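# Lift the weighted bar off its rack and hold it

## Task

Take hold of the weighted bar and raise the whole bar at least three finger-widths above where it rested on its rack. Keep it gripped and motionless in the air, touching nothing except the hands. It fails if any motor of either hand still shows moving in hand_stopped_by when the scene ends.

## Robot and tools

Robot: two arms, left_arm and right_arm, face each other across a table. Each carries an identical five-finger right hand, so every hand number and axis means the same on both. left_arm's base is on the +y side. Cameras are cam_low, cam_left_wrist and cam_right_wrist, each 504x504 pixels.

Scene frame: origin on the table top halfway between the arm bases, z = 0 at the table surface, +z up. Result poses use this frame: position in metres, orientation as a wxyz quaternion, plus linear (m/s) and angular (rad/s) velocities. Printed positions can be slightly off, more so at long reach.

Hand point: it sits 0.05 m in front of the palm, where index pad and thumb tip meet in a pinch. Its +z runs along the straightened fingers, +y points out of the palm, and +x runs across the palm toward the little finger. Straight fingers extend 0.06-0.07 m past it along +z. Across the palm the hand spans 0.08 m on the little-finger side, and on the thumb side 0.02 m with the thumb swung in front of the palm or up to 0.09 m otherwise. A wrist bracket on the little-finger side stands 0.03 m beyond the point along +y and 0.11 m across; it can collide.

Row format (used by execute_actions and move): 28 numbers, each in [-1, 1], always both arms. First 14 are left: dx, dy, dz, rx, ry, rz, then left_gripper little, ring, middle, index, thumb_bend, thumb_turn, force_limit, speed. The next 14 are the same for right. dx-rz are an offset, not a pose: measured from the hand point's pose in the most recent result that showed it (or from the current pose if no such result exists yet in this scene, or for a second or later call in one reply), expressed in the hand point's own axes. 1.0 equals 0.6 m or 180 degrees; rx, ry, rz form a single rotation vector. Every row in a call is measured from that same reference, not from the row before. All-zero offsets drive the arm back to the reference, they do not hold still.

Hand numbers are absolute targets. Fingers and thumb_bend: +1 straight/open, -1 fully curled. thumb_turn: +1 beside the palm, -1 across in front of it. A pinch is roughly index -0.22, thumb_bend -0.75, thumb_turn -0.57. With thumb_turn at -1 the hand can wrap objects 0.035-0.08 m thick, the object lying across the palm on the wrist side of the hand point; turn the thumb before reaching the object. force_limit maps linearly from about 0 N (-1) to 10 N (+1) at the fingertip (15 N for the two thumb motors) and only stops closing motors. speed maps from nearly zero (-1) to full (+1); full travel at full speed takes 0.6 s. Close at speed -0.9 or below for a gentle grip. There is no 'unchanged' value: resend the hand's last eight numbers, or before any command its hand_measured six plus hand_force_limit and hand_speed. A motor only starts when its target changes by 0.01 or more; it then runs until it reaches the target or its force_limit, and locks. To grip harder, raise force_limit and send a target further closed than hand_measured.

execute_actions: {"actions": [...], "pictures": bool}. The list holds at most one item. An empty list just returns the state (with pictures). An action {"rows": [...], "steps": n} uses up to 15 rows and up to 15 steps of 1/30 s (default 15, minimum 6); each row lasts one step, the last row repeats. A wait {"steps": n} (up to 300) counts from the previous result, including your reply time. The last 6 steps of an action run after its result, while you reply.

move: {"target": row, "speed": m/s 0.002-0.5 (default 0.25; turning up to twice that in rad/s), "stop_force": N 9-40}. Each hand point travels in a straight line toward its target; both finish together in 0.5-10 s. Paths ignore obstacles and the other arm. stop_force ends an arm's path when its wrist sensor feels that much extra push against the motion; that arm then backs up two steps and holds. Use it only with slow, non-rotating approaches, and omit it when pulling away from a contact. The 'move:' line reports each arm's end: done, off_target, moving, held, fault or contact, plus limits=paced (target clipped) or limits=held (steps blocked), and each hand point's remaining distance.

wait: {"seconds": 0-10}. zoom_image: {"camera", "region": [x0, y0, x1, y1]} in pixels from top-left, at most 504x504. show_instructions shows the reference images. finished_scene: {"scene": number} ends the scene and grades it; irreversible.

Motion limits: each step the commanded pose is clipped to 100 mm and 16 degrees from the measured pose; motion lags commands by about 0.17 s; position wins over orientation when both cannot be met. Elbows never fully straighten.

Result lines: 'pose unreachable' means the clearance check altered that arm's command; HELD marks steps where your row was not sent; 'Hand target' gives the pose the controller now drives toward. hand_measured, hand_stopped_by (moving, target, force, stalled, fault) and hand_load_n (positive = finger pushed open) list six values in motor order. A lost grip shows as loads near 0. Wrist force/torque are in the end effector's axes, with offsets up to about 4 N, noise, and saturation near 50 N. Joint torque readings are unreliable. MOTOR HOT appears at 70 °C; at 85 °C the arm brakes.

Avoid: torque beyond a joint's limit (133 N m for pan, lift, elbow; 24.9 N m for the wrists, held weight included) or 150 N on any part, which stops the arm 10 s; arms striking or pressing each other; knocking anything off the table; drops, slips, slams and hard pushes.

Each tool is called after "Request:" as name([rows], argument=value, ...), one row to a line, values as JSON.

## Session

Request:
execute_actions(actions=[])

Request:
show_instructions()

Scene clock: 0.00 s of 4800.00 s.
left_arm: end_effector_position=(+0.2775, +0.4266, +0.4847) hand_measured=(+1.000, +1.000, +1.000, +1.000, +1.000, +1.000) hand_load_n=(+0.0, +0.0, +0.0, +0.0, +0.0, +0.0) hand_stopped_by=(target, target, target, target, target, target) hand_force_limit=0.00 hand_speed=-0.80 end_effector_quat_wxyz=(+0.002, +0.395, +0.918, -0.021) end_effector_velocity=(+0.000, -0.000, +0.000) end_effector_angular_velocity=(-0.001, -0.001, -0.000) | right_arm: end_effector_position=(+0.1185, -0.2454, +0.4771) hand_measured=(+1.000, +1.000, +1.000, +1.000, +1.000, +1.000) hand_load_n=(+0.0, +0.0, +0.0, +0.0, +0.0, +0.0) hand_stopped_by=(target, target, target, target, target, target) hand_force_limit=0.00 hand_speed=-0.80 end_effector_quat_wxyz=(+0.011, -0.374, +0.928, +0.009) end_effector_velocity=(+0.000, -0.000, -0.000) end_effector_angular_velocity=(-0.001, -0.001, -0.001)
Joint positions: left_arm=[ 0.541 -1.74   1.326  1.955  1.599 -1.867] | right_arm=[-1.171 -1.724  1.344  1.928  1.555 -1.885]
Joint velocities: left_arm=[ 0.001  0.    -0.001 -0.001  0.     0.001] | right_arm=[-0.    -0.     0.    -0.     0.001  0.   ]
Joint torques (N m, as the arm reports them, + toward a larger angle): no reading
Wrist force (N, on the end effector, along its own x y z axes, offset not removed): no reading
Wrist torque (N m, same axes, about the end effector's origin, offset not removed): no reading
Hand target (left_arm): +0.277, +0.427, +0.485; +0.002, +0.395, +0.918, -0.021
Hand target (right_arm): +0.119, -0.245, +0.477; +0.011, -0.374, +0.928, +0.009

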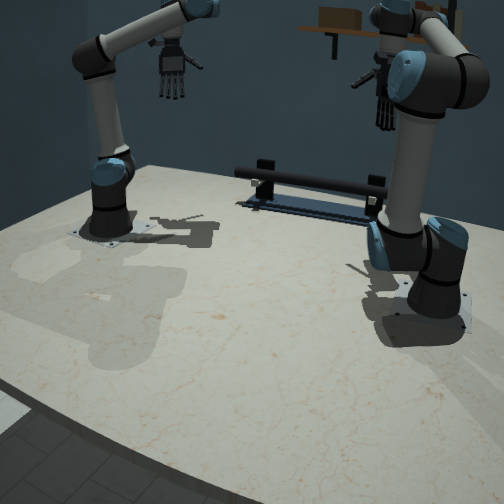

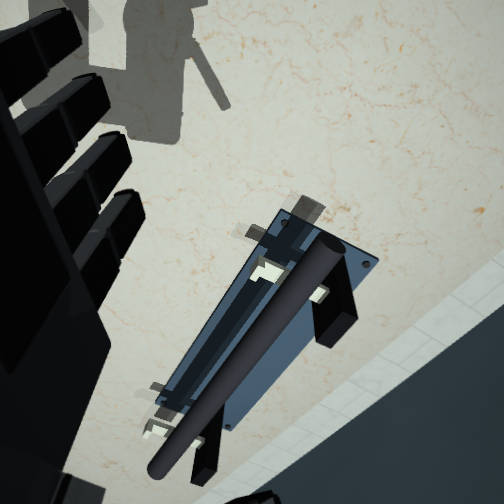

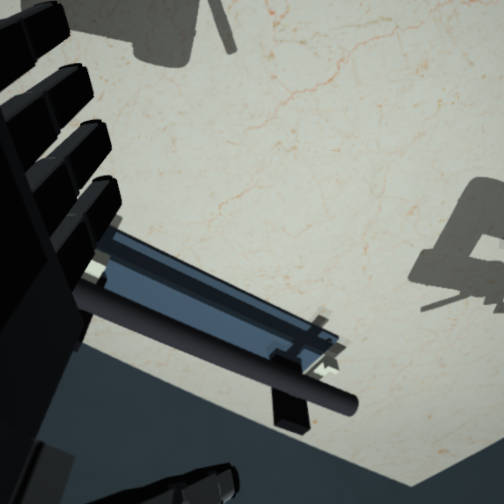

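Reference images for this scene: FIVE-FINGER HAND page 1.

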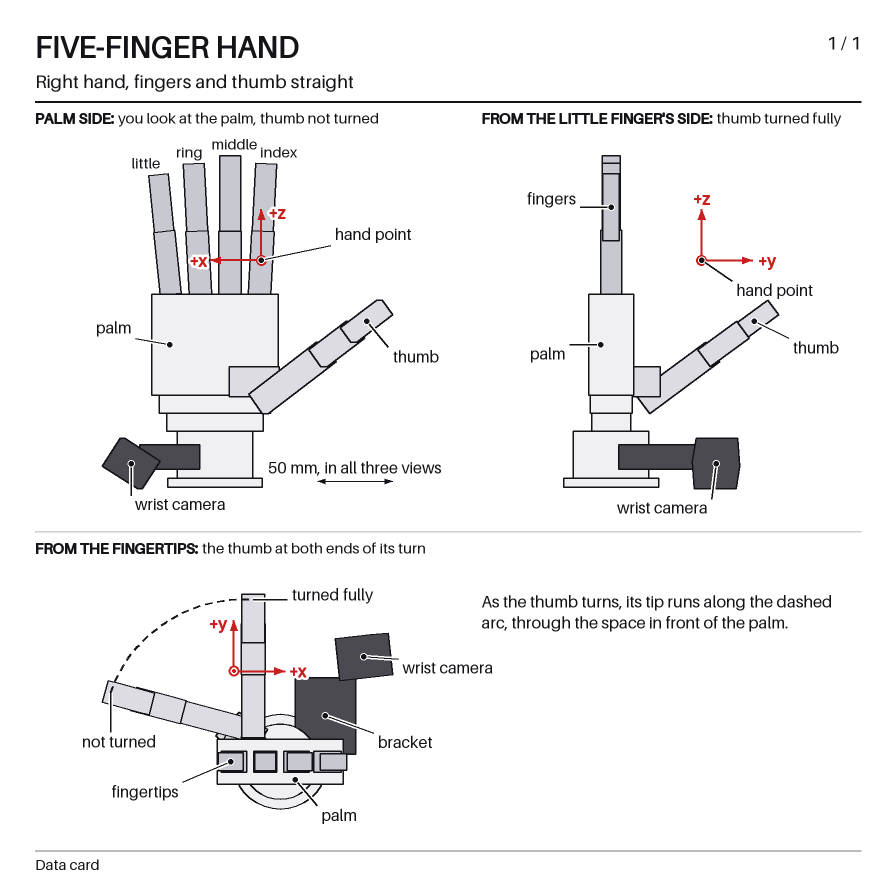

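Request:
move(target=[-0.568,-0.167,0.475,0.079,-0.196,-0.733,1,1,1,1,1,-1,0,0.5,-0.53,-0.222,0.462,0.158,-0.067,-0.25,1,1,1,1,1,-1,0,0.5])

Scene clock: 6.03 s of 4800.00 s.
left_arm: end_effector_position=(+0.4359, +0.0994, +0.2106) hand_measured=(+1.000, +1.000, +1.000, +1.000, +1.000, -1.000) hand_load_n=(+0.0, +0.0, +0.0, +0.0, +0.0, +0.0) hand_stopped_by=(target, target, target, target, target, target) hand_force_limit=0.00 hand_speed=0.50 end_effector_quat_wxyz=(-0.164, +0.682, -0.686, +0.193) end_effector_velocity=(+0.001, -0.002, -0.002) end_effector_angular_velocity=(-0.001, +0.001, +0.012) | right_arm: end_effector_position=(+0.4436, -0.1145, +0.2074) hand_measured=(+1.000, +1.000, +1.000, +1.000, +1.000, -1.000) hand_load_n=(+0.0, +0.0, +0.0, +0.0, +0.0, +0.0) hand_stopped_by=(target, target, target, target, target, target) hand_force_limit=0.00 hand_speed=0.50 end_effector_quat_wxyz=(+0.196, -0.679, +0.684, -0.180) end_effector_velocity=(+0.002, +0.001, -0.001) end_effector_angular_velocity=(+0.001, -0.002, +0.003)
Joint positions: left_arm=[ 0.511 -0.918  0.954  1.264  1.131 -4.214] | right_arm=[-1.074 -1.096  1.203  0.983  1.824 -2.648]
Joint velocities: left_arm=[ 0.     0.008 -0.008  0.005 -0.002 -0.013] | right_arm=[-0.001  0.003 -0.002 -0.004 -0.002 -0.004]
Joint torques (N m, as the arm reports them, + toward a larger angle): left_arm=[ 11.22 -37.61 -26.05   4.92  -1.97  -1.43] | right_arm=[ -6.25 -32.86 -26.14  -0.52   1.86  -2.28]
Wrist force (N, on the end effector, along its own x y z axes, offset not removed): left_arm=[0.3 -1.0 1.0] | right_arm=[-0.8 1.0 -3.8]
Wrist torque (N m, same axes, about the end effector's origin, offset not removed): left_arm=[-0.23 -0.17 0.09] | right_arm=[0.35 0.47 0.11]
Hand target (left_arm): +0.436, +0.099, +0.210; -0.164, +0.683, -0.685, +0.193
Hand target (right_arm): +0.444, -0.114, +0.207; -0.196, +0.679, -0.684, +0.180
Off the commanded pose (left_arm): 0.000 m, 0 deg.
Off the commanded pose (right_arm): 0.000 m, 0 deg.
Kept back: nothing.
move: done

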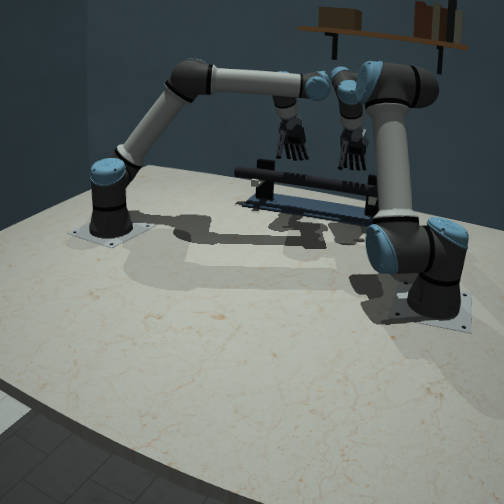

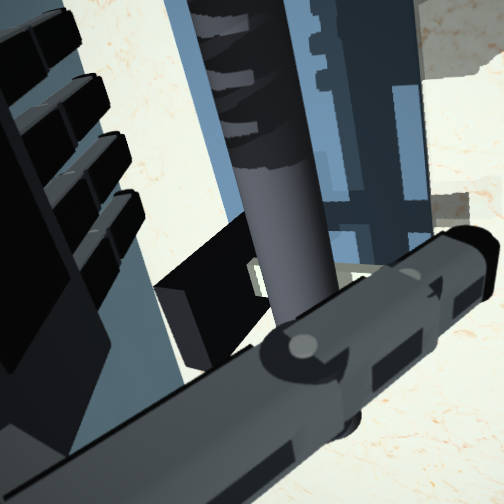

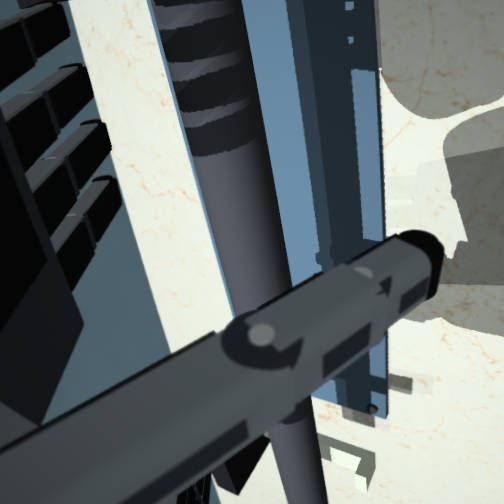

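Request:
move(target=[-0.08,0,0.05,0,0,0,1,1,1,1,1,-1,0,0.5,-0.055,0,0.05,0,0,0,1,1,1,1,1,-1,0,0.5], speed=0.08)

Request:
move(target=[0,0,0.24,0,0,0,1,1,1,1,1,-1,0,0.5,0,0,0.24,0,0,0,1,1,1,1,1,-1,0,0.5], speed=0.03, stop_force=9)

Request:
zoom_image(camera="cam_low", region=[220,110,420,250])

Scene clock: 8.27 s of 4800.00 s.
left_arm: end_effector_position=(+0.4513, +0.1461, +0.1826) hand_measured=(+1.000, +1.000, +1.000, +1.000, +1.000, -1.000) hand_load_n=(+0.0, +0.0, +0.0, +0.0, +0.0, +0.0) hand_stopped_by=(target, target, target, target, target, target) hand_force_limit=0.00 hand_speed=0.50 end_effector_quat_wxyz=(-0.164, +0.682, -0.686, +0.193) end_effector_velocity=(-0.001, -0.001, -0.000) end_effector_angular_velocity=(+0.001, +0.001, -0.003) | right_arm: end_effector_position=(+0.4589, -0.0811, +0.1826) hand_measured=(+1.000, +1.000, +1.000, +1.000, +1.000, -1.000) hand_load_n=(+0.0, +0.0, +0.0, +0.0, +0.0, +0.0) hand_stopped_by=(target, target, target, target, target, target) hand_force_limit=0.00 hand_speed=0.50 end_effector_quat_wxyz=(+0.196, -0.679, +0.684, -0.180) end_effector_velocity=(+0.002, +0.001, -0.002) end_effector_angular_velocity=(-0.002, +0.000, -0.003)
Joint positions: left_arm=[ 0.575 -0.986  1.129  1.129  1.149 -4.146] | right_arm=[-1.035 -0.995  1.114  0.981  1.841 -2.612]
Joint velocities: left_arm=[-0.002  0.     0.     0.     0.     0.001] | right_arm=[ 0.001  0.007 -0.006  0.002  0.003  0.002]
Joint torques (N m, as the arm reports them, + toward a larger angle): left_arm=[ 11.12 -55.7   -8.    -0.57   0.86   1.59] | right_arm=[  6.51 -37.34 -25.91   3.23   1.99   2.31]
Wrist force (N, on the end effector, along its own x y z axes, offset not removed): left_arm=[0.6 -0.7 1.6] | right_arm=[-5.0 0.3 0.2]
Wrist torque (N m, same axes, about the end effector's origin, offset not removed): left_arm=[-0.26 -0.16 0.20] | right_arm=[-0.03 0.77 -0.25]
Hand target (left_arm): +0.451, +0.146, +0.183; -0.164, +0.682, -0.686, +0.193
Hand target (right_arm): +0.459, -0.081, +0.182; -0.196, +0.679, -0.684, +0.180
Off the commanded pose (left_arm): 0.000 m, 0 deg.
Off the commanded pose (right_arm): 0.000 m, 0 deg.
Kept back: nothing.
move: done; limits=held; held on 16 of 52 steps (right_arm)
pose unreachable (right arm): on one or more control steps of this call this arm could not follow its commanded pose, so it was not sent that pose on those steps. It may still have moved: this result reports where it is.
cause: the commanded pose would bring a part of the arm too close to another arm (a part of this arm just beyond joint 4 (wrist 1) and a part of the other arm just beyond its joint 4 (wrist 1)).

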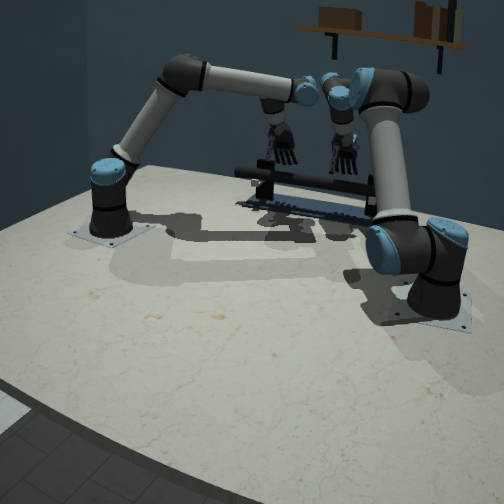

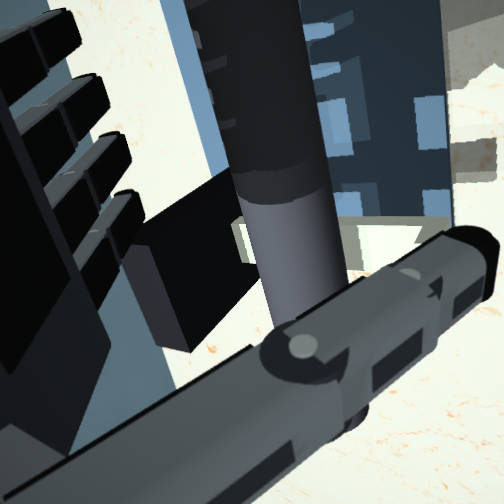

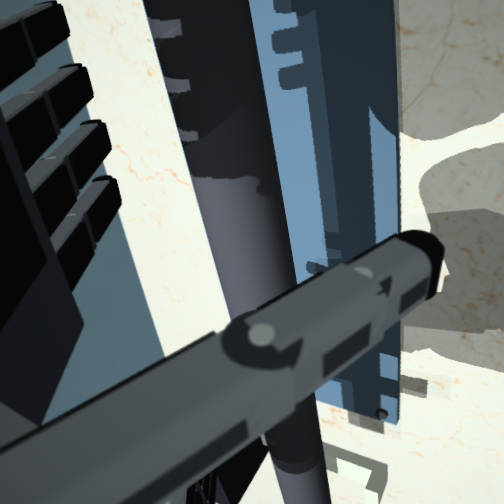

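Scene clock: 12.47 s of 4800.00 s.
left_arm: end_effector_position=(+0.5001, +0.1421, +0.0955) hand_measured=(+1.000, +1.000, +1.000, +1.000, +1.000, -1.000) hand_load_n=(+0.0, +0.0, +0.0, +0.0, +0.0, +0.0) hand_stopped_by=(target, target, target, target, target, target) hand_force_limit=0.00 hand_speed=0.50 end_effector_quat_wxyz=(-0.164, +0.682, -0.686, +0.193) end_effector_velocity=(-0.000, +0.000, +0.000) end_effector_angular_velocity=(+0.001, +0.000, -0.000) | right_arm: end_effector_position=(+0.5174, -0.0789, +0.0846) hand_measured=(+1.000, +1.000, +1.000, +1.000, +1.000, -1.000) hand_load_n=(+0.0, +0.0, +0.0, +0.0, +0.0, +0.0) hand_stopped_by=(target, target, target, target, target, target) hand_force_limit=0.00 hand_speed=0.50 end_effector_quat_wxyz=(+0.196, -0.679, +0.684, -0.180) end_effector_velocity=(-0.006, -0.001, +0.007) end_effector_angular_velocity=(-0.002, +0.005, -0.001)
Joint positions: left_arm=[ 0.648 -0.846  1.114  0.973  1.172 -4.07 ] | right_arm=[-1.088 -0.835  1.098  0.824  1.817 -2.661]
Joint velocities: left_arm=[-0.    -0.     0.     0.001 -0.     0.   ] | right_arm=[ 0.004 -0.013  0.006  0.014  0.002  0.005]
Joint torques (N m, as the arm reports them, + toward a larger angle): left_arm=[-11.71 -60.13  -7.62   4.61  -2.02  -1.23] | right_arm=[  4.84 -59.64  -7.87   3.28   1.95   2.15]
Wrist force (N, on the end effector, along its own x y z axes, offset not removed): left_arm=[1.4 -2.3 -0.7] | right_arm=[-3.2 1.9 0.1]
Wrist torque (N m, same axes, about the end effector's origin, offset not removed): left_arm=[-0.35 -0.21 0.08] | right_arm=[0.39 0.61 0.09]
Hand target (left_arm): +0.500, +0.142, +0.096; -0.164, +0.682, -0.686, +0.193
Hand target (right_arm): +0.517, -0.079, +0.086; -0.196, +0.679, -0.684, +0.180
Off the commanded pose (left_arm): 0.044 m, 0 deg.
Off the commanded pose (right_arm): 0.030 m, 0 deg.
Kept back: nothing.
move: contact (left_arm, right_arm)

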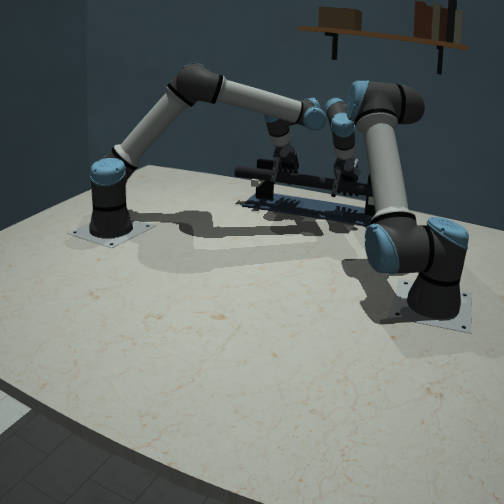

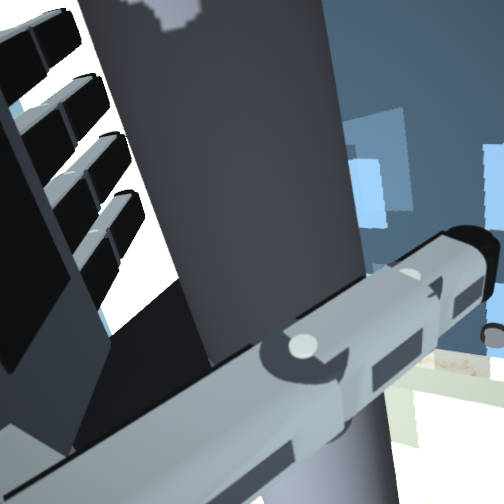

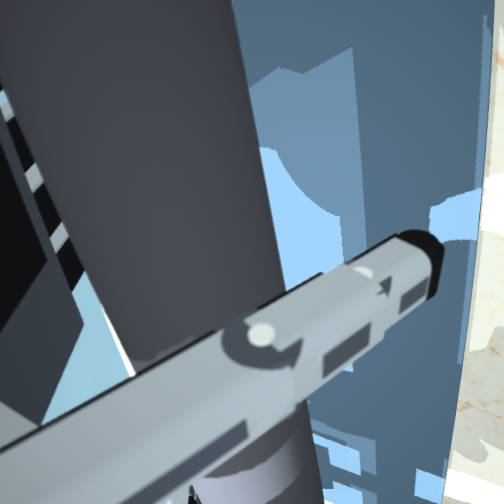

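Region (220, 110, 420, 250) of cam_low's 504x504 image, scaled by 2.520, with more detail than that image has; it fills the top 353 rows of this view, and the rest is white.

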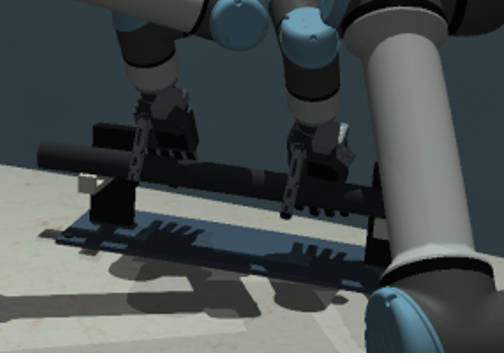

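Request:
move(target=[0.035,-0.008,-0.012,0,0,0,1,1,1,1,1,-1,0,0.5,0.035,-0.012,-0.006,0,0,0,1,1,1,1,1,-1,0,0.5], speed=0.02)

Request:
move(target=[0,0,0.07,0,0,0,1,1,1,1,1,-1,0,0.5,0,0,0.02,0,0,0,1,1,1,1,1,-1,0,0.5], speed=0.015, stop_force=9)

Request:
zoom_image(camera="cam_low", region=[220,110,420,250])

Scene clock: 14.27 s of 4800.00 s.
left_arm: end_effector_position=(+0.5005, +0.1217, +0.1048) hand_measured=(+1.000, +1.000, +1.000, +1.000, +1.000, -1.000) hand_load_n=(+0.0, +0.0, +0.0, +0.0, +0.0, +0.0) hand_stopped_by=(target, target, target, target, target, target) hand_force_limit=0.00 hand_speed=0.50 end_effector_quat_wxyz=(-0.164, +0.682, -0.686, +0.193) end_effector_velocity=(+0.000, -0.002, +0.001) end_effector_angular_velocity=(+0.000, +0.000, +0.001) | right_arm: end_effector_position=(+0.5217, -0.0998, +0.0908) hand_measured=(+1.000, +1.000, +1.000, +1.000, +1.000, -1.000) hand_load_n=(+0.0, +0.0, +0.0, +0.0, +0.0, +0.0) hand_stopped_by=(target, target, target, target, target, target) hand_force_limit=0.00 hand_speed=0.50 end_effector_quat_wxyz=(+0.196, -0.679, +0.684, -0.180) end_effector_velocity=(-0.000, -0.002, +0.000) end_effector_angular_velocity=(+0.000, +0.001, +0.002)
Joint positions: left_arm=[ 0.63  -0.812  1.032  1.029  1.166 -4.089] | right_arm=[-1.124 -0.87   1.139  0.81   1.8   -2.693]
Joint velocities: left_arm=[-0.001  0.005 -0.01   0.007 -0.    -0.002] | right_arm=[-0.003 -0.004  0.005 -0.002 -0.003 -0.004]
Joint torques (N m, as the arm reports them, + toward a larger angle): left_arm=[-11.86 -42.07 -25.39   4.45  -1.75  -1.5 ] | right_arm=[ -6.08 -59.87  -8.6   -0.5   -0.82  -2.31]
Wrist force (N, on the end effector, along its own x y z axes, offset not removed): left_arm=[1.4 1.3 1.7] | right_arm=[-0.3 1.5 -2.5]
Wrist torque (N m, same axes, about the end effector's origin, offset not removed): left_arm=[0.07 -0.41 0.28] | right_arm=[0.56 0.27 -0.03]
Hand target (left_arm): +0.500, +0.121, +0.105; -0.164, +0.682, -0.686, +0.193
Hand target (right_arm): +0.522, -0.100, +0.091; -0.196, +0.679, -0.684, +0.180
Off the commanded pose (left_arm): 0.000 m, 0 deg.
Off the commanded pose (right_arm): 0.000 m, 0 deg.
Kept back: nothing.
move: done

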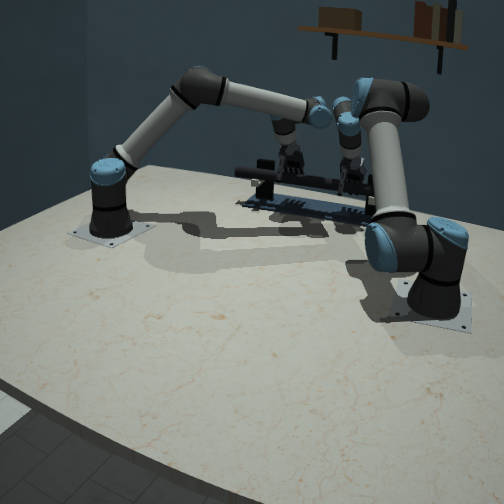

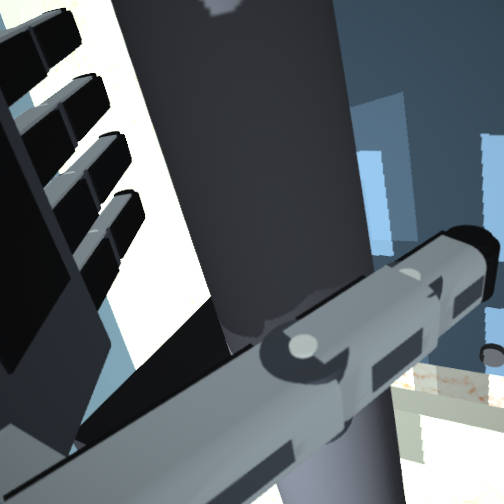

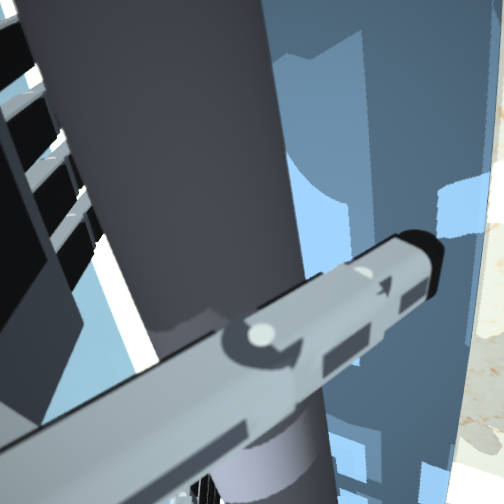

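Scene clock: 15.57 s of 4800.00 s.
left_arm: end_effector_position=(+0.5050, +0.1214, +0.0967) hand_measured=(+1.000, +1.000, +1.000, +1.000, +1.000, -1.000) hand_load_n=(+0.0, +0.0, +0.0, +0.0, +0.5, +0.0) hand_stopped_by=(target, target, target, target, target, target) hand_force_limit=0.00 hand_speed=0.50 end_effector_quat_wxyz=(-0.164, +0.682, -0.686, +0.193) end_effector_velocity=(-0.000, +0.000, +0.000) end_effector_angular_velocity=(+0.000, -0.001, -0.000) | right_arm: end_effector_position=(+0.5238, -0.0997, +0.0874) hand_measured=(+1.000, +1.000, +1.000, +1.000, +1.000, -1.000) hand_load_n=(+0.0, +0.0, +0.0, +0.0, +1.0, -0.5) hand_stopped_by=(target, target, target, target, target, target) hand_force_limit=0.00 hand_speed=0.50 end_effector_quat_wxyz=(+0.196, -0.679, +0.684, -0.180) end_effector_velocity=(-0.001, +0.000, +0.001) end_effector_angular_velocity=(-0.001, +0.001, +0.002)
Joint positions: left_arm=[ 0.636 -0.798  1.028  1.017  1.168 -4.082] | right_arm=[-1.125 -0.863  1.137  0.805  1.8   -2.694]
Joint velocities: left_arm=[-0.001 -0.001  0.001 -0.    -0.001 -0.   ] | right_arm=[ 0.001 -0.002  0.     0.003  0.    -0.001]
Joint torques (N m, as the arm reports them, + toward a larger angle): left_arm=[-10.84 -61.02  -6.96   4.18  -2.09  -1.41] | right_arm=[ -1.63 -52.07 -14.35   0.49   0.95  -0.58]
Wrist force (N, on the end effector, along its own x y z axes, offset not removed): left_arm=[0.7 -2.2 -3.4] | right_arm=[-2.3 2.7 -14.1]
Wrist torque (N m, same axes, about the end effector's origin, offset not removed): left_arm=[-0.51 0.02 0.11] | right_arm=[0.09 0.47 0.01]
Hand target (left_arm): +0.505, +0.121, +0.097; -0.164, +0.682, -0.686, +0.193
Hand target (right_arm): +0.524, -0.100, +0.088; -0.196, +0.679, -0.684, +0.180
Off the commanded pose (left_arm): 0.033 m, 0 deg.
Off the commanded pose (right_arm): 0.008 m, 0 deg.
Kept back: nothing.
move: contact (left_arm, right_arm)

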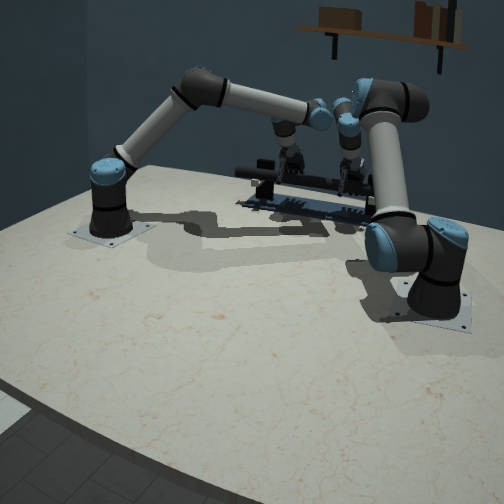

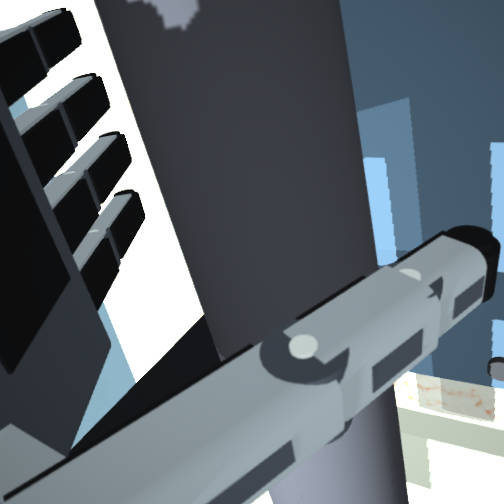

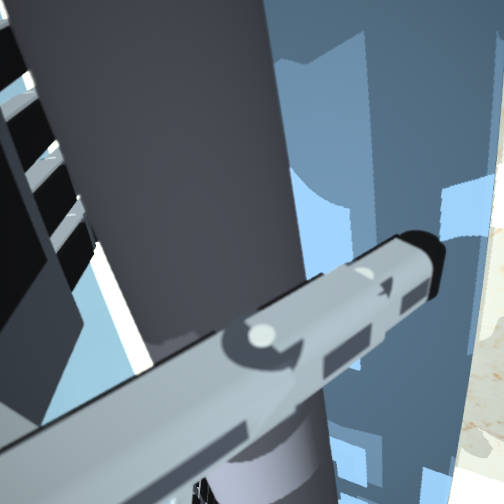

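Region (220, 110, 420, 250) of cam_low's 504x504 image, scaled by 2.520, with more detail than that image has; it fills the top 353 rows of this view, and the rest is white.

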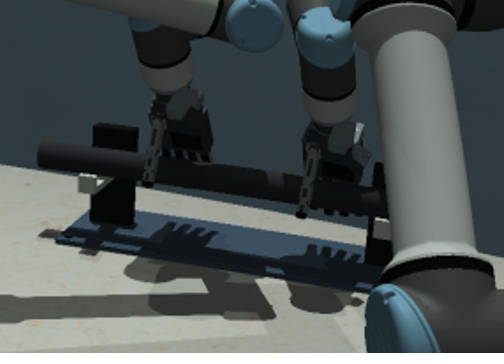

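Request:
move(target=[0,0.075,0.02,0,0,0,1,1,1,1,1,-1,0,0.5,0,0.05,0.005,0,0,0,1,1,1,1,1,-1,0,0.5], speed=0.012, stop_force=9)

Request:
zoom_image(camera="cam_low", region=[220,110,420,250])

Scene clock: 19.83 s of 4800.00 s.
left_arm: end_effector_position=(+0.4774, +0.1207, +0.0699) hand_measured=(+1.000, +1.000, +1.000, +1.000, +1.000, -1.000) hand_load_n=(+0.0, +0.0, +0.0, +0.0, +0.5, +0.0) hand_stopped_by=(target, target, target, target, target, target) hand_force_limit=0.00 hand_speed=0.50 end_effector_quat_wxyz=(-0.164, +0.682, -0.686, +0.193) end_effector_velocity=(+0.000, +0.001, +0.000) end_effector_angular_velocity=(+0.002, +0.001, +0.001) | right_arm: end_effector_position=(+0.5014, -0.0992, +0.0710) hand_measured=(+1.000, +1.000, +1.000, +1.000, +1.000, -1.000) hand_load_n=(+0.0, +0.0, +0.0, +0.0, +0.0, +0.0) hand_stopped_by=(target, target, target, target, target, target) hand_force_limit=0.00 hand_speed=0.50 end_effector_quat_wxyz=(+0.196, -0.679, +0.684, -0.180) end_effector_velocity=(+0.002, +0.000, +0.000) end_effector_angular_velocity=(+0.000, +0.003, +0.001)
Joint positions: left_arm=[ 0.594 -0.824  1.151  0.938  1.155 -4.126] | right_arm=[-1.105 -0.89   1.229  0.744  1.809 -2.676]
Joint velocities: left_arm=[ 0.001  0.    -0.     0.002 -0.    -0.   ] | right_arm=[-0.002  0.004 -0.008  0.006 -0.003 -0.002]
Joint torques (N m, as the arm reports them, + toward a larger angle): left_arm=[ 12.66 -39.26 -26.19   4.23  -1.33   1.88] | right_arm=[ -4.79 -36.85 -22.82   3.7   -1.35  -1.83]
Wrist force (N, on the end effector, along its own x y z axes, offset not removed): left_arm=[0.7 1.9 -1.4] | right_arm=[0.5 -6.4 -4.1]
Wrist torque (N m, same axes, about the end effector's origin, offset not removed): left_arm=[-0.11 -0.08 0.13] | right_arm=[-0.06 0.24 -0.65]
Hand target (left_arm): +0.477, +0.121, +0.070; -0.164, +0.682, -0.686, +0.193
Hand target (right_arm): +0.502, -0.099, +0.071; -0.196, +0.679, -0.684, +0.180
Off the commanded pose (left_arm): 0.008 m, 0 deg.
Off the commanded pose (right_arm): 0.002 m, 0 deg.
Kept back: nothing.
move: contact (left_arm, right_arm)

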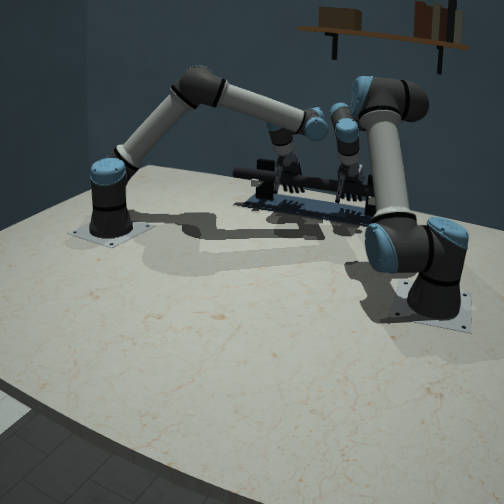

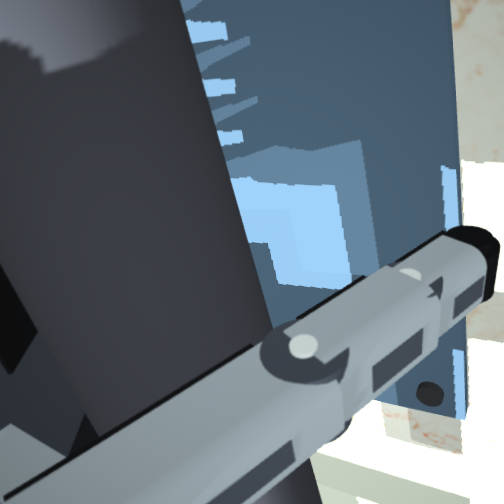

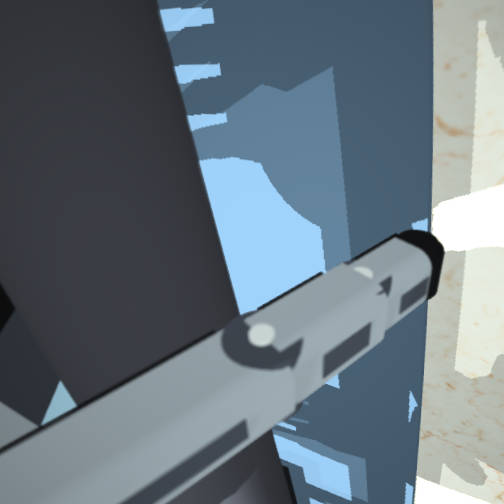

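Region (220, 110, 420, 250) of cam_low's 504x504 image, scaled by 2.520, with more detail than that image has; it fills the top 353 rows of this view, and the rest is white.

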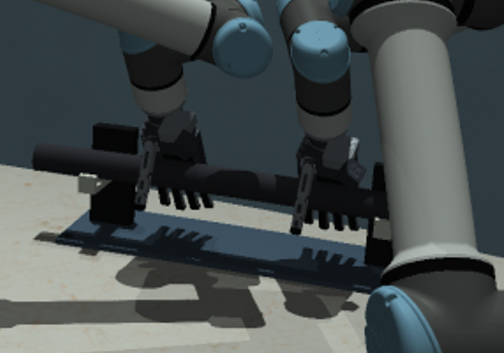

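Both palms touch the bar; closing, tightening and lifting.

Request:
move(target=[0,0,0,0,0,0,-1,-1,-1,-1,-1,-1,0.6,-0.3,0,0,0,0,0,0,-1,-1,-1,-1,-1,-1,0.6,-0.3])

Request:
move(target=[0,0,0,0,0,0,-0.97,-0.97,-0.97,-0.97,-0.97,-1,1,-0.5,0,0,0,0,0,0,-0.97,-0.97,-0.97,-0.97,-0.97,-1,1,-0.5])

Scene clock: 21.87 s of 4800.00 s.
left_arm: end_effector_position=(+0.4775, +0.1207, +0.0699) hand_measured=(-0.732, -0.724, -0.726, -0.730, +0.558, -1.000) hand_load_n=(+12.5, +11.0, +11.5, +11.5, +12.0, +2.5) hand_stopped_by=(force, force, force, force, force, target) hand_force_limit=0.60 hand_speed=-0.30 end_effector_quat_wxyz=(-0.164, +0.682, -0.686, +0.193) end_effector_velocity=(+0.000, -0.000, -0.000) end_effector_angular_velocity=(-0.000, -0.001, -0.000) | right_arm: end_effector_position=(+0.5014, -0.0992, +0.0710) hand_measured=(-0.764, -0.734, -0.716, -0.696, +0.654, -1.000) hand_load_n=(+11.0, +11.5, +10.5, +9.5, +12.0, +1.5) hand_stopped_by=(force, force, force, force, force, target) hand_force_limit=0.60 hand_speed=-0.30 end_effector_quat_wxyz=(+0.196, -0.679, +0.684, -0.180) end_effector_velocity=(-0.000, +0.000, -0.000) end_effector_angular_velocity=(+0.002, +0.001, -0.002)
Joint positions: left_arm=[ 0.594 -0.824  1.151  0.937  1.155 -4.126] | right_arm=[-1.105 -0.89   1.229  0.744  1.809 -2.676]
Joint velocities: left_arm=[-0.    -0.     0.    -0.001 -0.     0.   ] | right_arm=[-0.     0.     0.     0.    -0.001  0.002]
Joint torques (N m, as the arm reports them, + toward a larger angle): left_arm=[-23.33 -43.24  -6.29   5.12   4.6    2.17] | right_arm=[ -0.75 -42.81 -15.89  -1.45   2.77   4.07]
Wrist force (N, on the end effector, along its own x y z axes, offset not removed): left_arm=[-3.4 -17.0 6.1] | right_arm=[1.4 6.5 -11.0]
Wrist torque (N m, same axes, about the end effector's origin, offset not removed): left_arm=[-0.64 -0.89 -3.76] | right_arm=[0.39 -0.43 -1.44]
Hand target (left_arm): +0.477, +0.121, +0.070; -0.164, +0.682, -0.686, +0.193
Hand target (right_arm): +0.501, -0.099, +0.071; -0.196, +0.679, -0.684, +0.180
Off the commanded pose (left_arm): 0.000 m, 0 deg.
Off the commanded pose (right_arm): 0.000 m, 0 deg.
Kept back: nothing.
move: done

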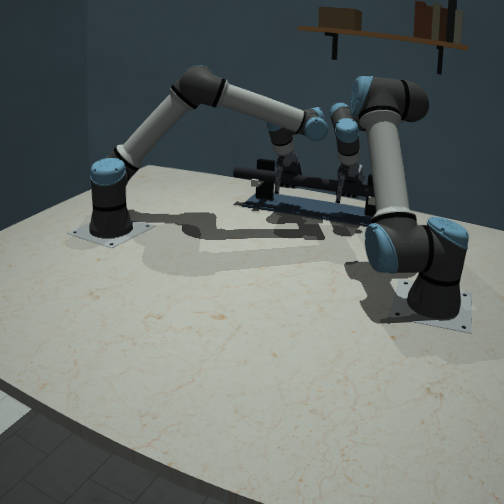

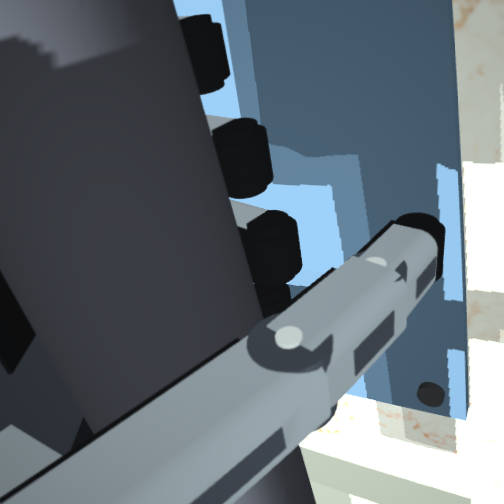

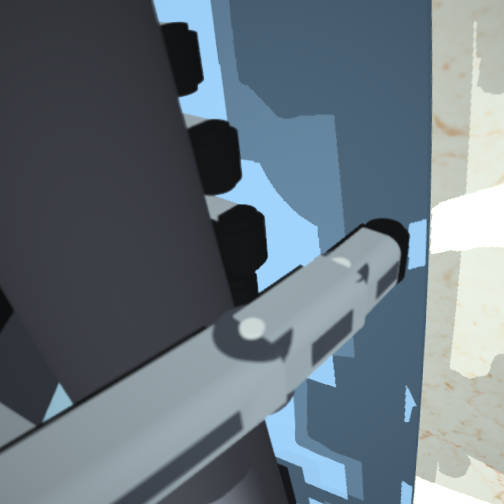

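Scene clock: 22.37 s of 4800.00 s.
left_arm: end_effector_position=(+0.4775, +0.1207, +0.0699) hand_measured=(-0.732, -0.724, -0.726, -0.730, +0.514, -1.000) hand_load_n=(+12.5, +11.0, +11.5, +11.5, +14.5, +3.0) hand_stopped_by=(force, force, force, force, force, target) hand_force_limit=1.00 hand_speed=-0.50 end_effector_quat_wxyz=(-0.164, +0.682, -0.686, +0.193) end_effector_velocity=(+0.000, -0.000, -0.000) end_effector_angular_velocity=(-0.001, -0.000, +0.000) | right_arm: end_effector_position=(+0.5014, -0.0992, +0.0710) hand_measured=(-0.764, -0.734, -0.716, -0.698, +0.604, -1.000) hand_load_n=(+11.5, +11.5, +10.5, +10.5, +15.0, +2.0) hand_stopped_by=(force, force, force, force, force, target) hand_force_limit=1.00 hand_speed=-0.50 end_effector_quat_wxyz=(+0.196, -0.679, +0.684, -0.180) end_effector_velocity=(-0.000, -0.000, +0.000) end_effector_angular_velocity=(-0.002, -0.001, +0.002)
Joint positions: left_arm=[ 0.594 -0.824  1.151  0.937  1.155 -4.126] | right_arm=[-1.105 -0.89   1.229  0.744  1.809 -2.676]
Joint velocities: left_arm=[ 0.    -0.    -0.    -0.001  0.    -0.   ] | right_arm=[ 0.001 -0.001  0.     0.     0.002 -0.002]
Joint torques (N m, as the arm reports them, + toward a larger angle): left_arm=[-22.13 -43.39  -6.92   6.06   4.45   2.23] | right_arm=[ -1.3  -42.35 -16.66  -0.97   2.52   4.04]
Wrist force (N, on the end effector, along its own x y z axes, offset not removed): left_arm=[0.5 -20.4 6.5] | right_arm=[-1.2 8.2 -12.7]
Wrist torque (N m, same axes, about the end effector's origin, offset not removed): left_arm=[-1.00 -1.80 -3.81] | right_arm=[0.42 -0.14 -2.11]
Hand target (left_arm): +0.477, +0.121, +0.070; -0.164, +0.682, -0.686, +0.193
Hand target (right_arm): +0.501, -0.099, +0.071; -0.196, +0.679, -0.684, +0.180
Off the commanded pose (left_arm): 0.000 m, 0 deg.
Off the commanded pose (right_arm): 0.000 m, 0 deg.
Kept back: nothing.
move: done

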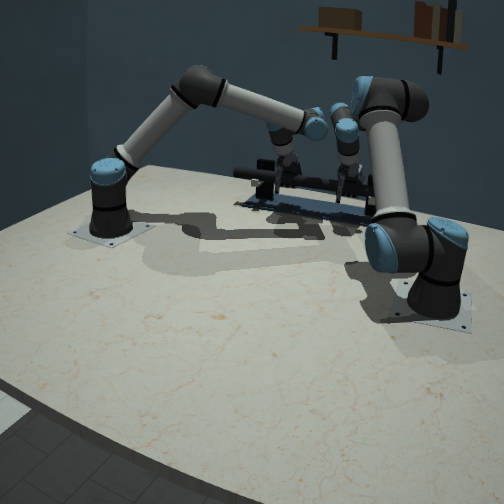

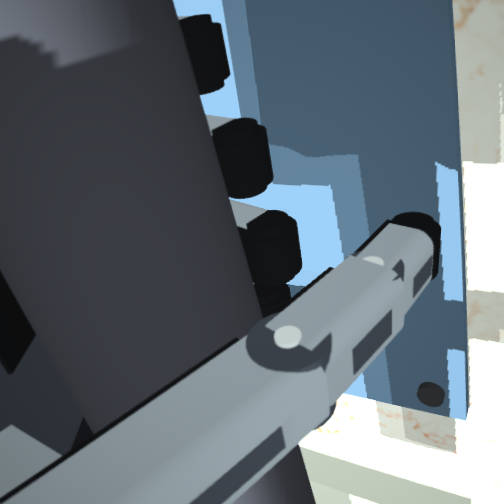

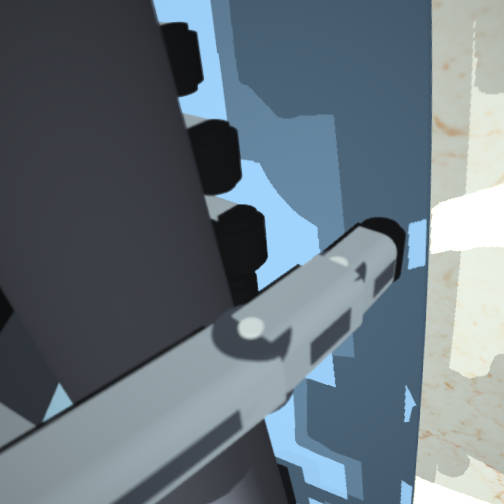

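Request:
move(target=[0,-0.105,-0.17,0,0,0,-0.97,-0.97,-0.97,-0.97,-0.97,-1,1,-0.5,0,-0.105,-0.17,0,0,0,-0.97,-0.97,-0.97,-0.97,-0.97,-1,1,-0.5], speed=0.04)

Scene clock: 25.97 s of 4800.00 s.
left_arm: end_effector_position=(+0.4825, +0.1252, +0.1893) hand_measured=(-0.732, -0.724, -0.726, -0.730, +0.514, -1.000) hand_load_n=(+14.0, +11.5, +10.5, +9.5, +7.5, -13.0) hand_stopped_by=(force, force, force, force, force, target) hand_force_limit=1.00 hand_speed=-0.50 end_effector_quat_wxyz=(-0.164, +0.682, -0.686, +0.193) end_effector_velocity=(+0.000, -0.000, +0.003) end_effector_angular_velocity=(-0.001, -0.001, -0.000) | right_arm: end_effector_position=(+0.5032, -0.1021, +0.1905) hand_measured=(-0.764, -0.734, -0.716, -0.698, +0.604, -0.998) hand_load_n=(+9.0, +10.0, +9.5, +10.0, +9.5, +17.0) hand_stopped_by=(force, force, force, force, force, target) hand_force_limit=1.00 hand_speed=-0.50 end_effector_quat_wxyz=(+0.196, -0.679, +0.684, -0.180) end_effector_velocity=(-0.001, +0.001, +0.003) end_effector_angular_velocity=(+0.001, -0.000, +0.002)
Joint positions: left_arm=[ 0.606 -0.887  0.946  1.199  1.158 -4.114] | right_arm=[-1.111 -0.956  1.025  1.012  1.806 -2.681]
Joint velocities: left_arm=[ 0.001  0.    -0.007  0.006  0.     0.001] | right_arm=[ 0.001 -0.001 -0.007  0.007 -0.001 -0.   ]
Joint torques (N m, as the arm reports them, + toward a larger angle): left_arm=[ 39.12 -69.63  -6.8   25.35  -5.39   6.98] | right_arm=[-51.95 -65.77 -24.19   9.15  18.91  -4.97]
Wrist force (N, on the end effector, along its own x y z axes, offset not removed): left_arm=[50.0 -15.8 23.0] | right_arm=[-50.0 26.0 -0.7]
Wrist torque (N m, same axes, about the end effector's origin, offset not removed): left_arm=[-1.04 0.49 -3.05] | right_arm=[1.21 -2.27 0.69]
Hand target (left_arm): +0.483, +0.125, +0.190; -0.164, +0.682, -0.686, +0.193
Hand target (right_arm): +0.503, -0.102, +0.191; -0.196, +0.679, -0.684, +0.180
Off the commanded pose (left_arm): 0.000 m, 0 deg.
Off the commanded pose (right_arm): 0.000 m, 0 deg.
Kept back: nothing.
move: done

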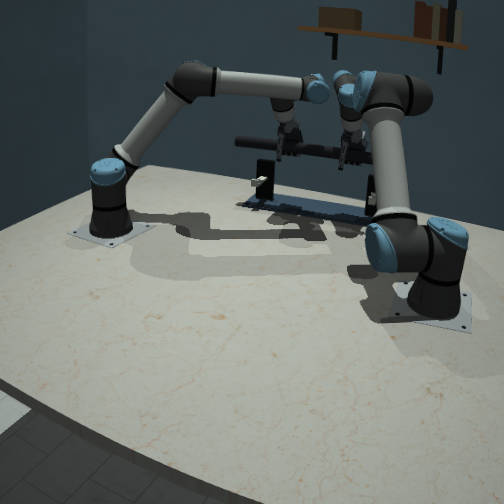

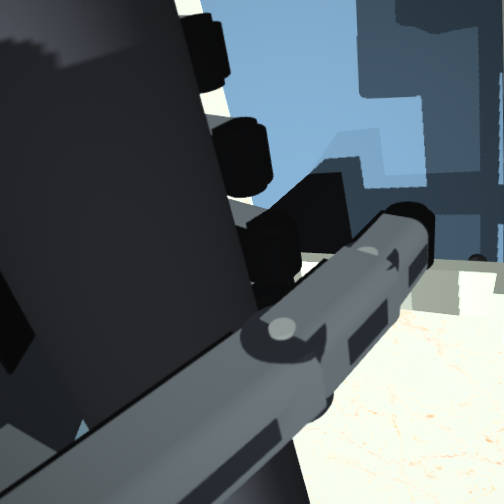

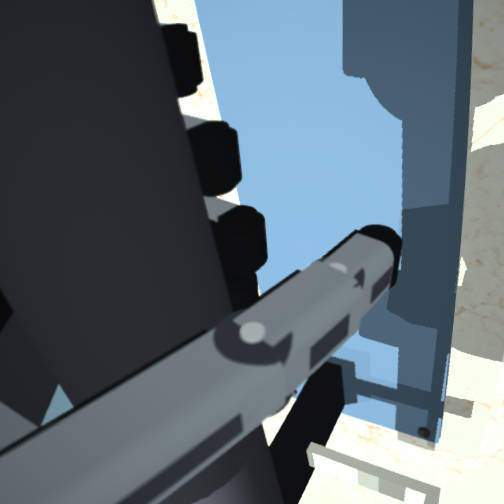

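Request:
move(target=[0.005,0,0,0,0,0,-0.97,-0.97,-0.97,-0.97,-0.97,-1,1,-0.5,-0.005,0,0,0,0,0,-0.97,-0.97,-0.97,-0.97,-0.97,-1,1,-0.5], speed=0.005)

Scene clock: 27.03 s of 4800.00 s.
left_arm: end_effector_position=(+0.4825, +0.1226, +0.1894) hand_measured=(-0.732, -0.724, -0.726, -0.730, +0.512, -1.000) hand_load_n=(+12.0, +10.5, +10.5, +10.5, +7.5, -6.0) hand_stopped_by=(force, force, force, force, force, target) hand_force_limit=1.00 hand_speed=-0.50 end_effector_quat_wxyz=(-0.164, +0.682, -0.686, +0.193) end_effector_velocity=(+0.000, -0.002, +0.000) end_effector_angular_velocity=(-0.002, -0.002, -0.002) | right_arm: end_effector_position=(+0.5033, -0.0995, +0.1906) hand_measured=(-0.764, -0.734, -0.716, -0.698, +0.604, -0.998) hand_load_n=(+11.5, +11.0, +9.0, +8.0, +10.0, +7.5) hand_stopped_by=(force, force, force, force, force, target) hand_force_limit=1.00 hand_speed=-0.50 end_effector_quat_wxyz=(+0.196, -0.679, +0.684, -0.180) end_effector_velocity=(-0.000, +0.002, +0.000) end_effector_angular_velocity=(+0.001, -0.001, +0.001)
Joint positions: left_arm=[ 0.604 -0.881  0.936  1.205  1.157 -4.116] | right_arm=[-1.107 -0.95   1.016  1.016  1.809 -2.677]
Joint velocities: left_arm=[-0.002  0.003 -0.005  0.    -0.001 -0.   ] | right_arm=[ 0.003  0.002 -0.004  0.001  0.     0.002]
Joint torques (N m, as the arm reports them, + toward a larger angle): left_arm=[-33.37 -41.42 -31.61   1.95   4.31  -0.15] | right_arm=[ 10.25 -46.06 -38.15  -3.54  -1.01   4.69]
Wrist force (N, on the end effector, along its own x y z axes, offset not removed): left_arm=[-26.8 -14.5 11.6] | right_arm=[21.9 23.5 0.3]
Wrist torque (N m, same axes, about the end effector's origin, offset not removed): left_arm=[-1.05 -0.16 -3.34] | right_arm=[1.39 -0.65 -0.48]
Hand target (left_arm): +0.482, +0.122, +0.189; -0.164, +0.682, -0.686, +0.193
Hand target (right_arm): +0.503, -0.099, +0.191; -0.196, +0.679, -0.684, +0.180
Off the commanded pose (left_arm): 0.000 m, 0 deg.
Off the commanded pose (right_arm): 0.000 m, 0 deg.
Kept back: nothing.
move: done

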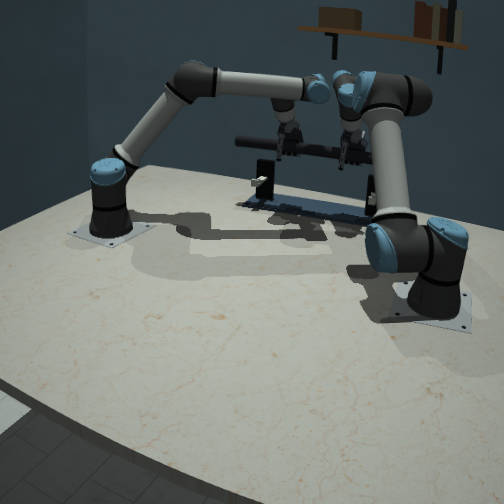

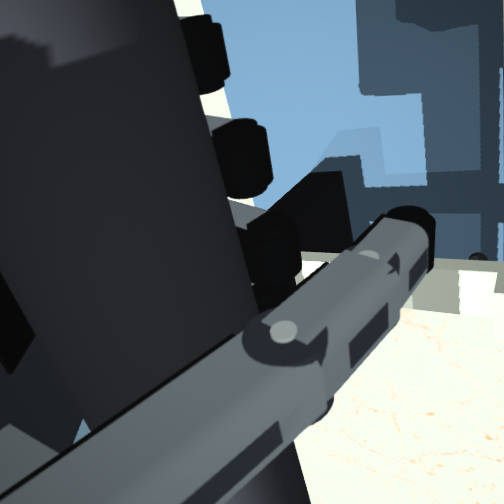

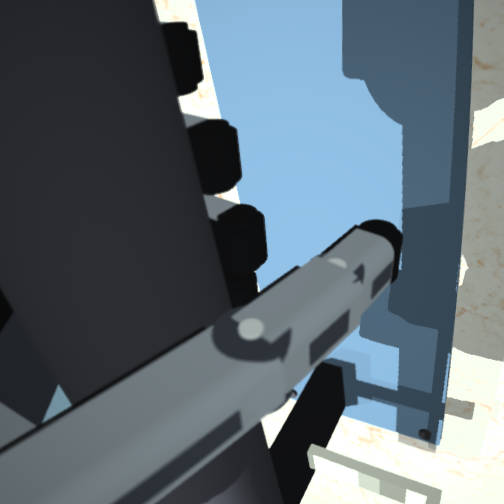

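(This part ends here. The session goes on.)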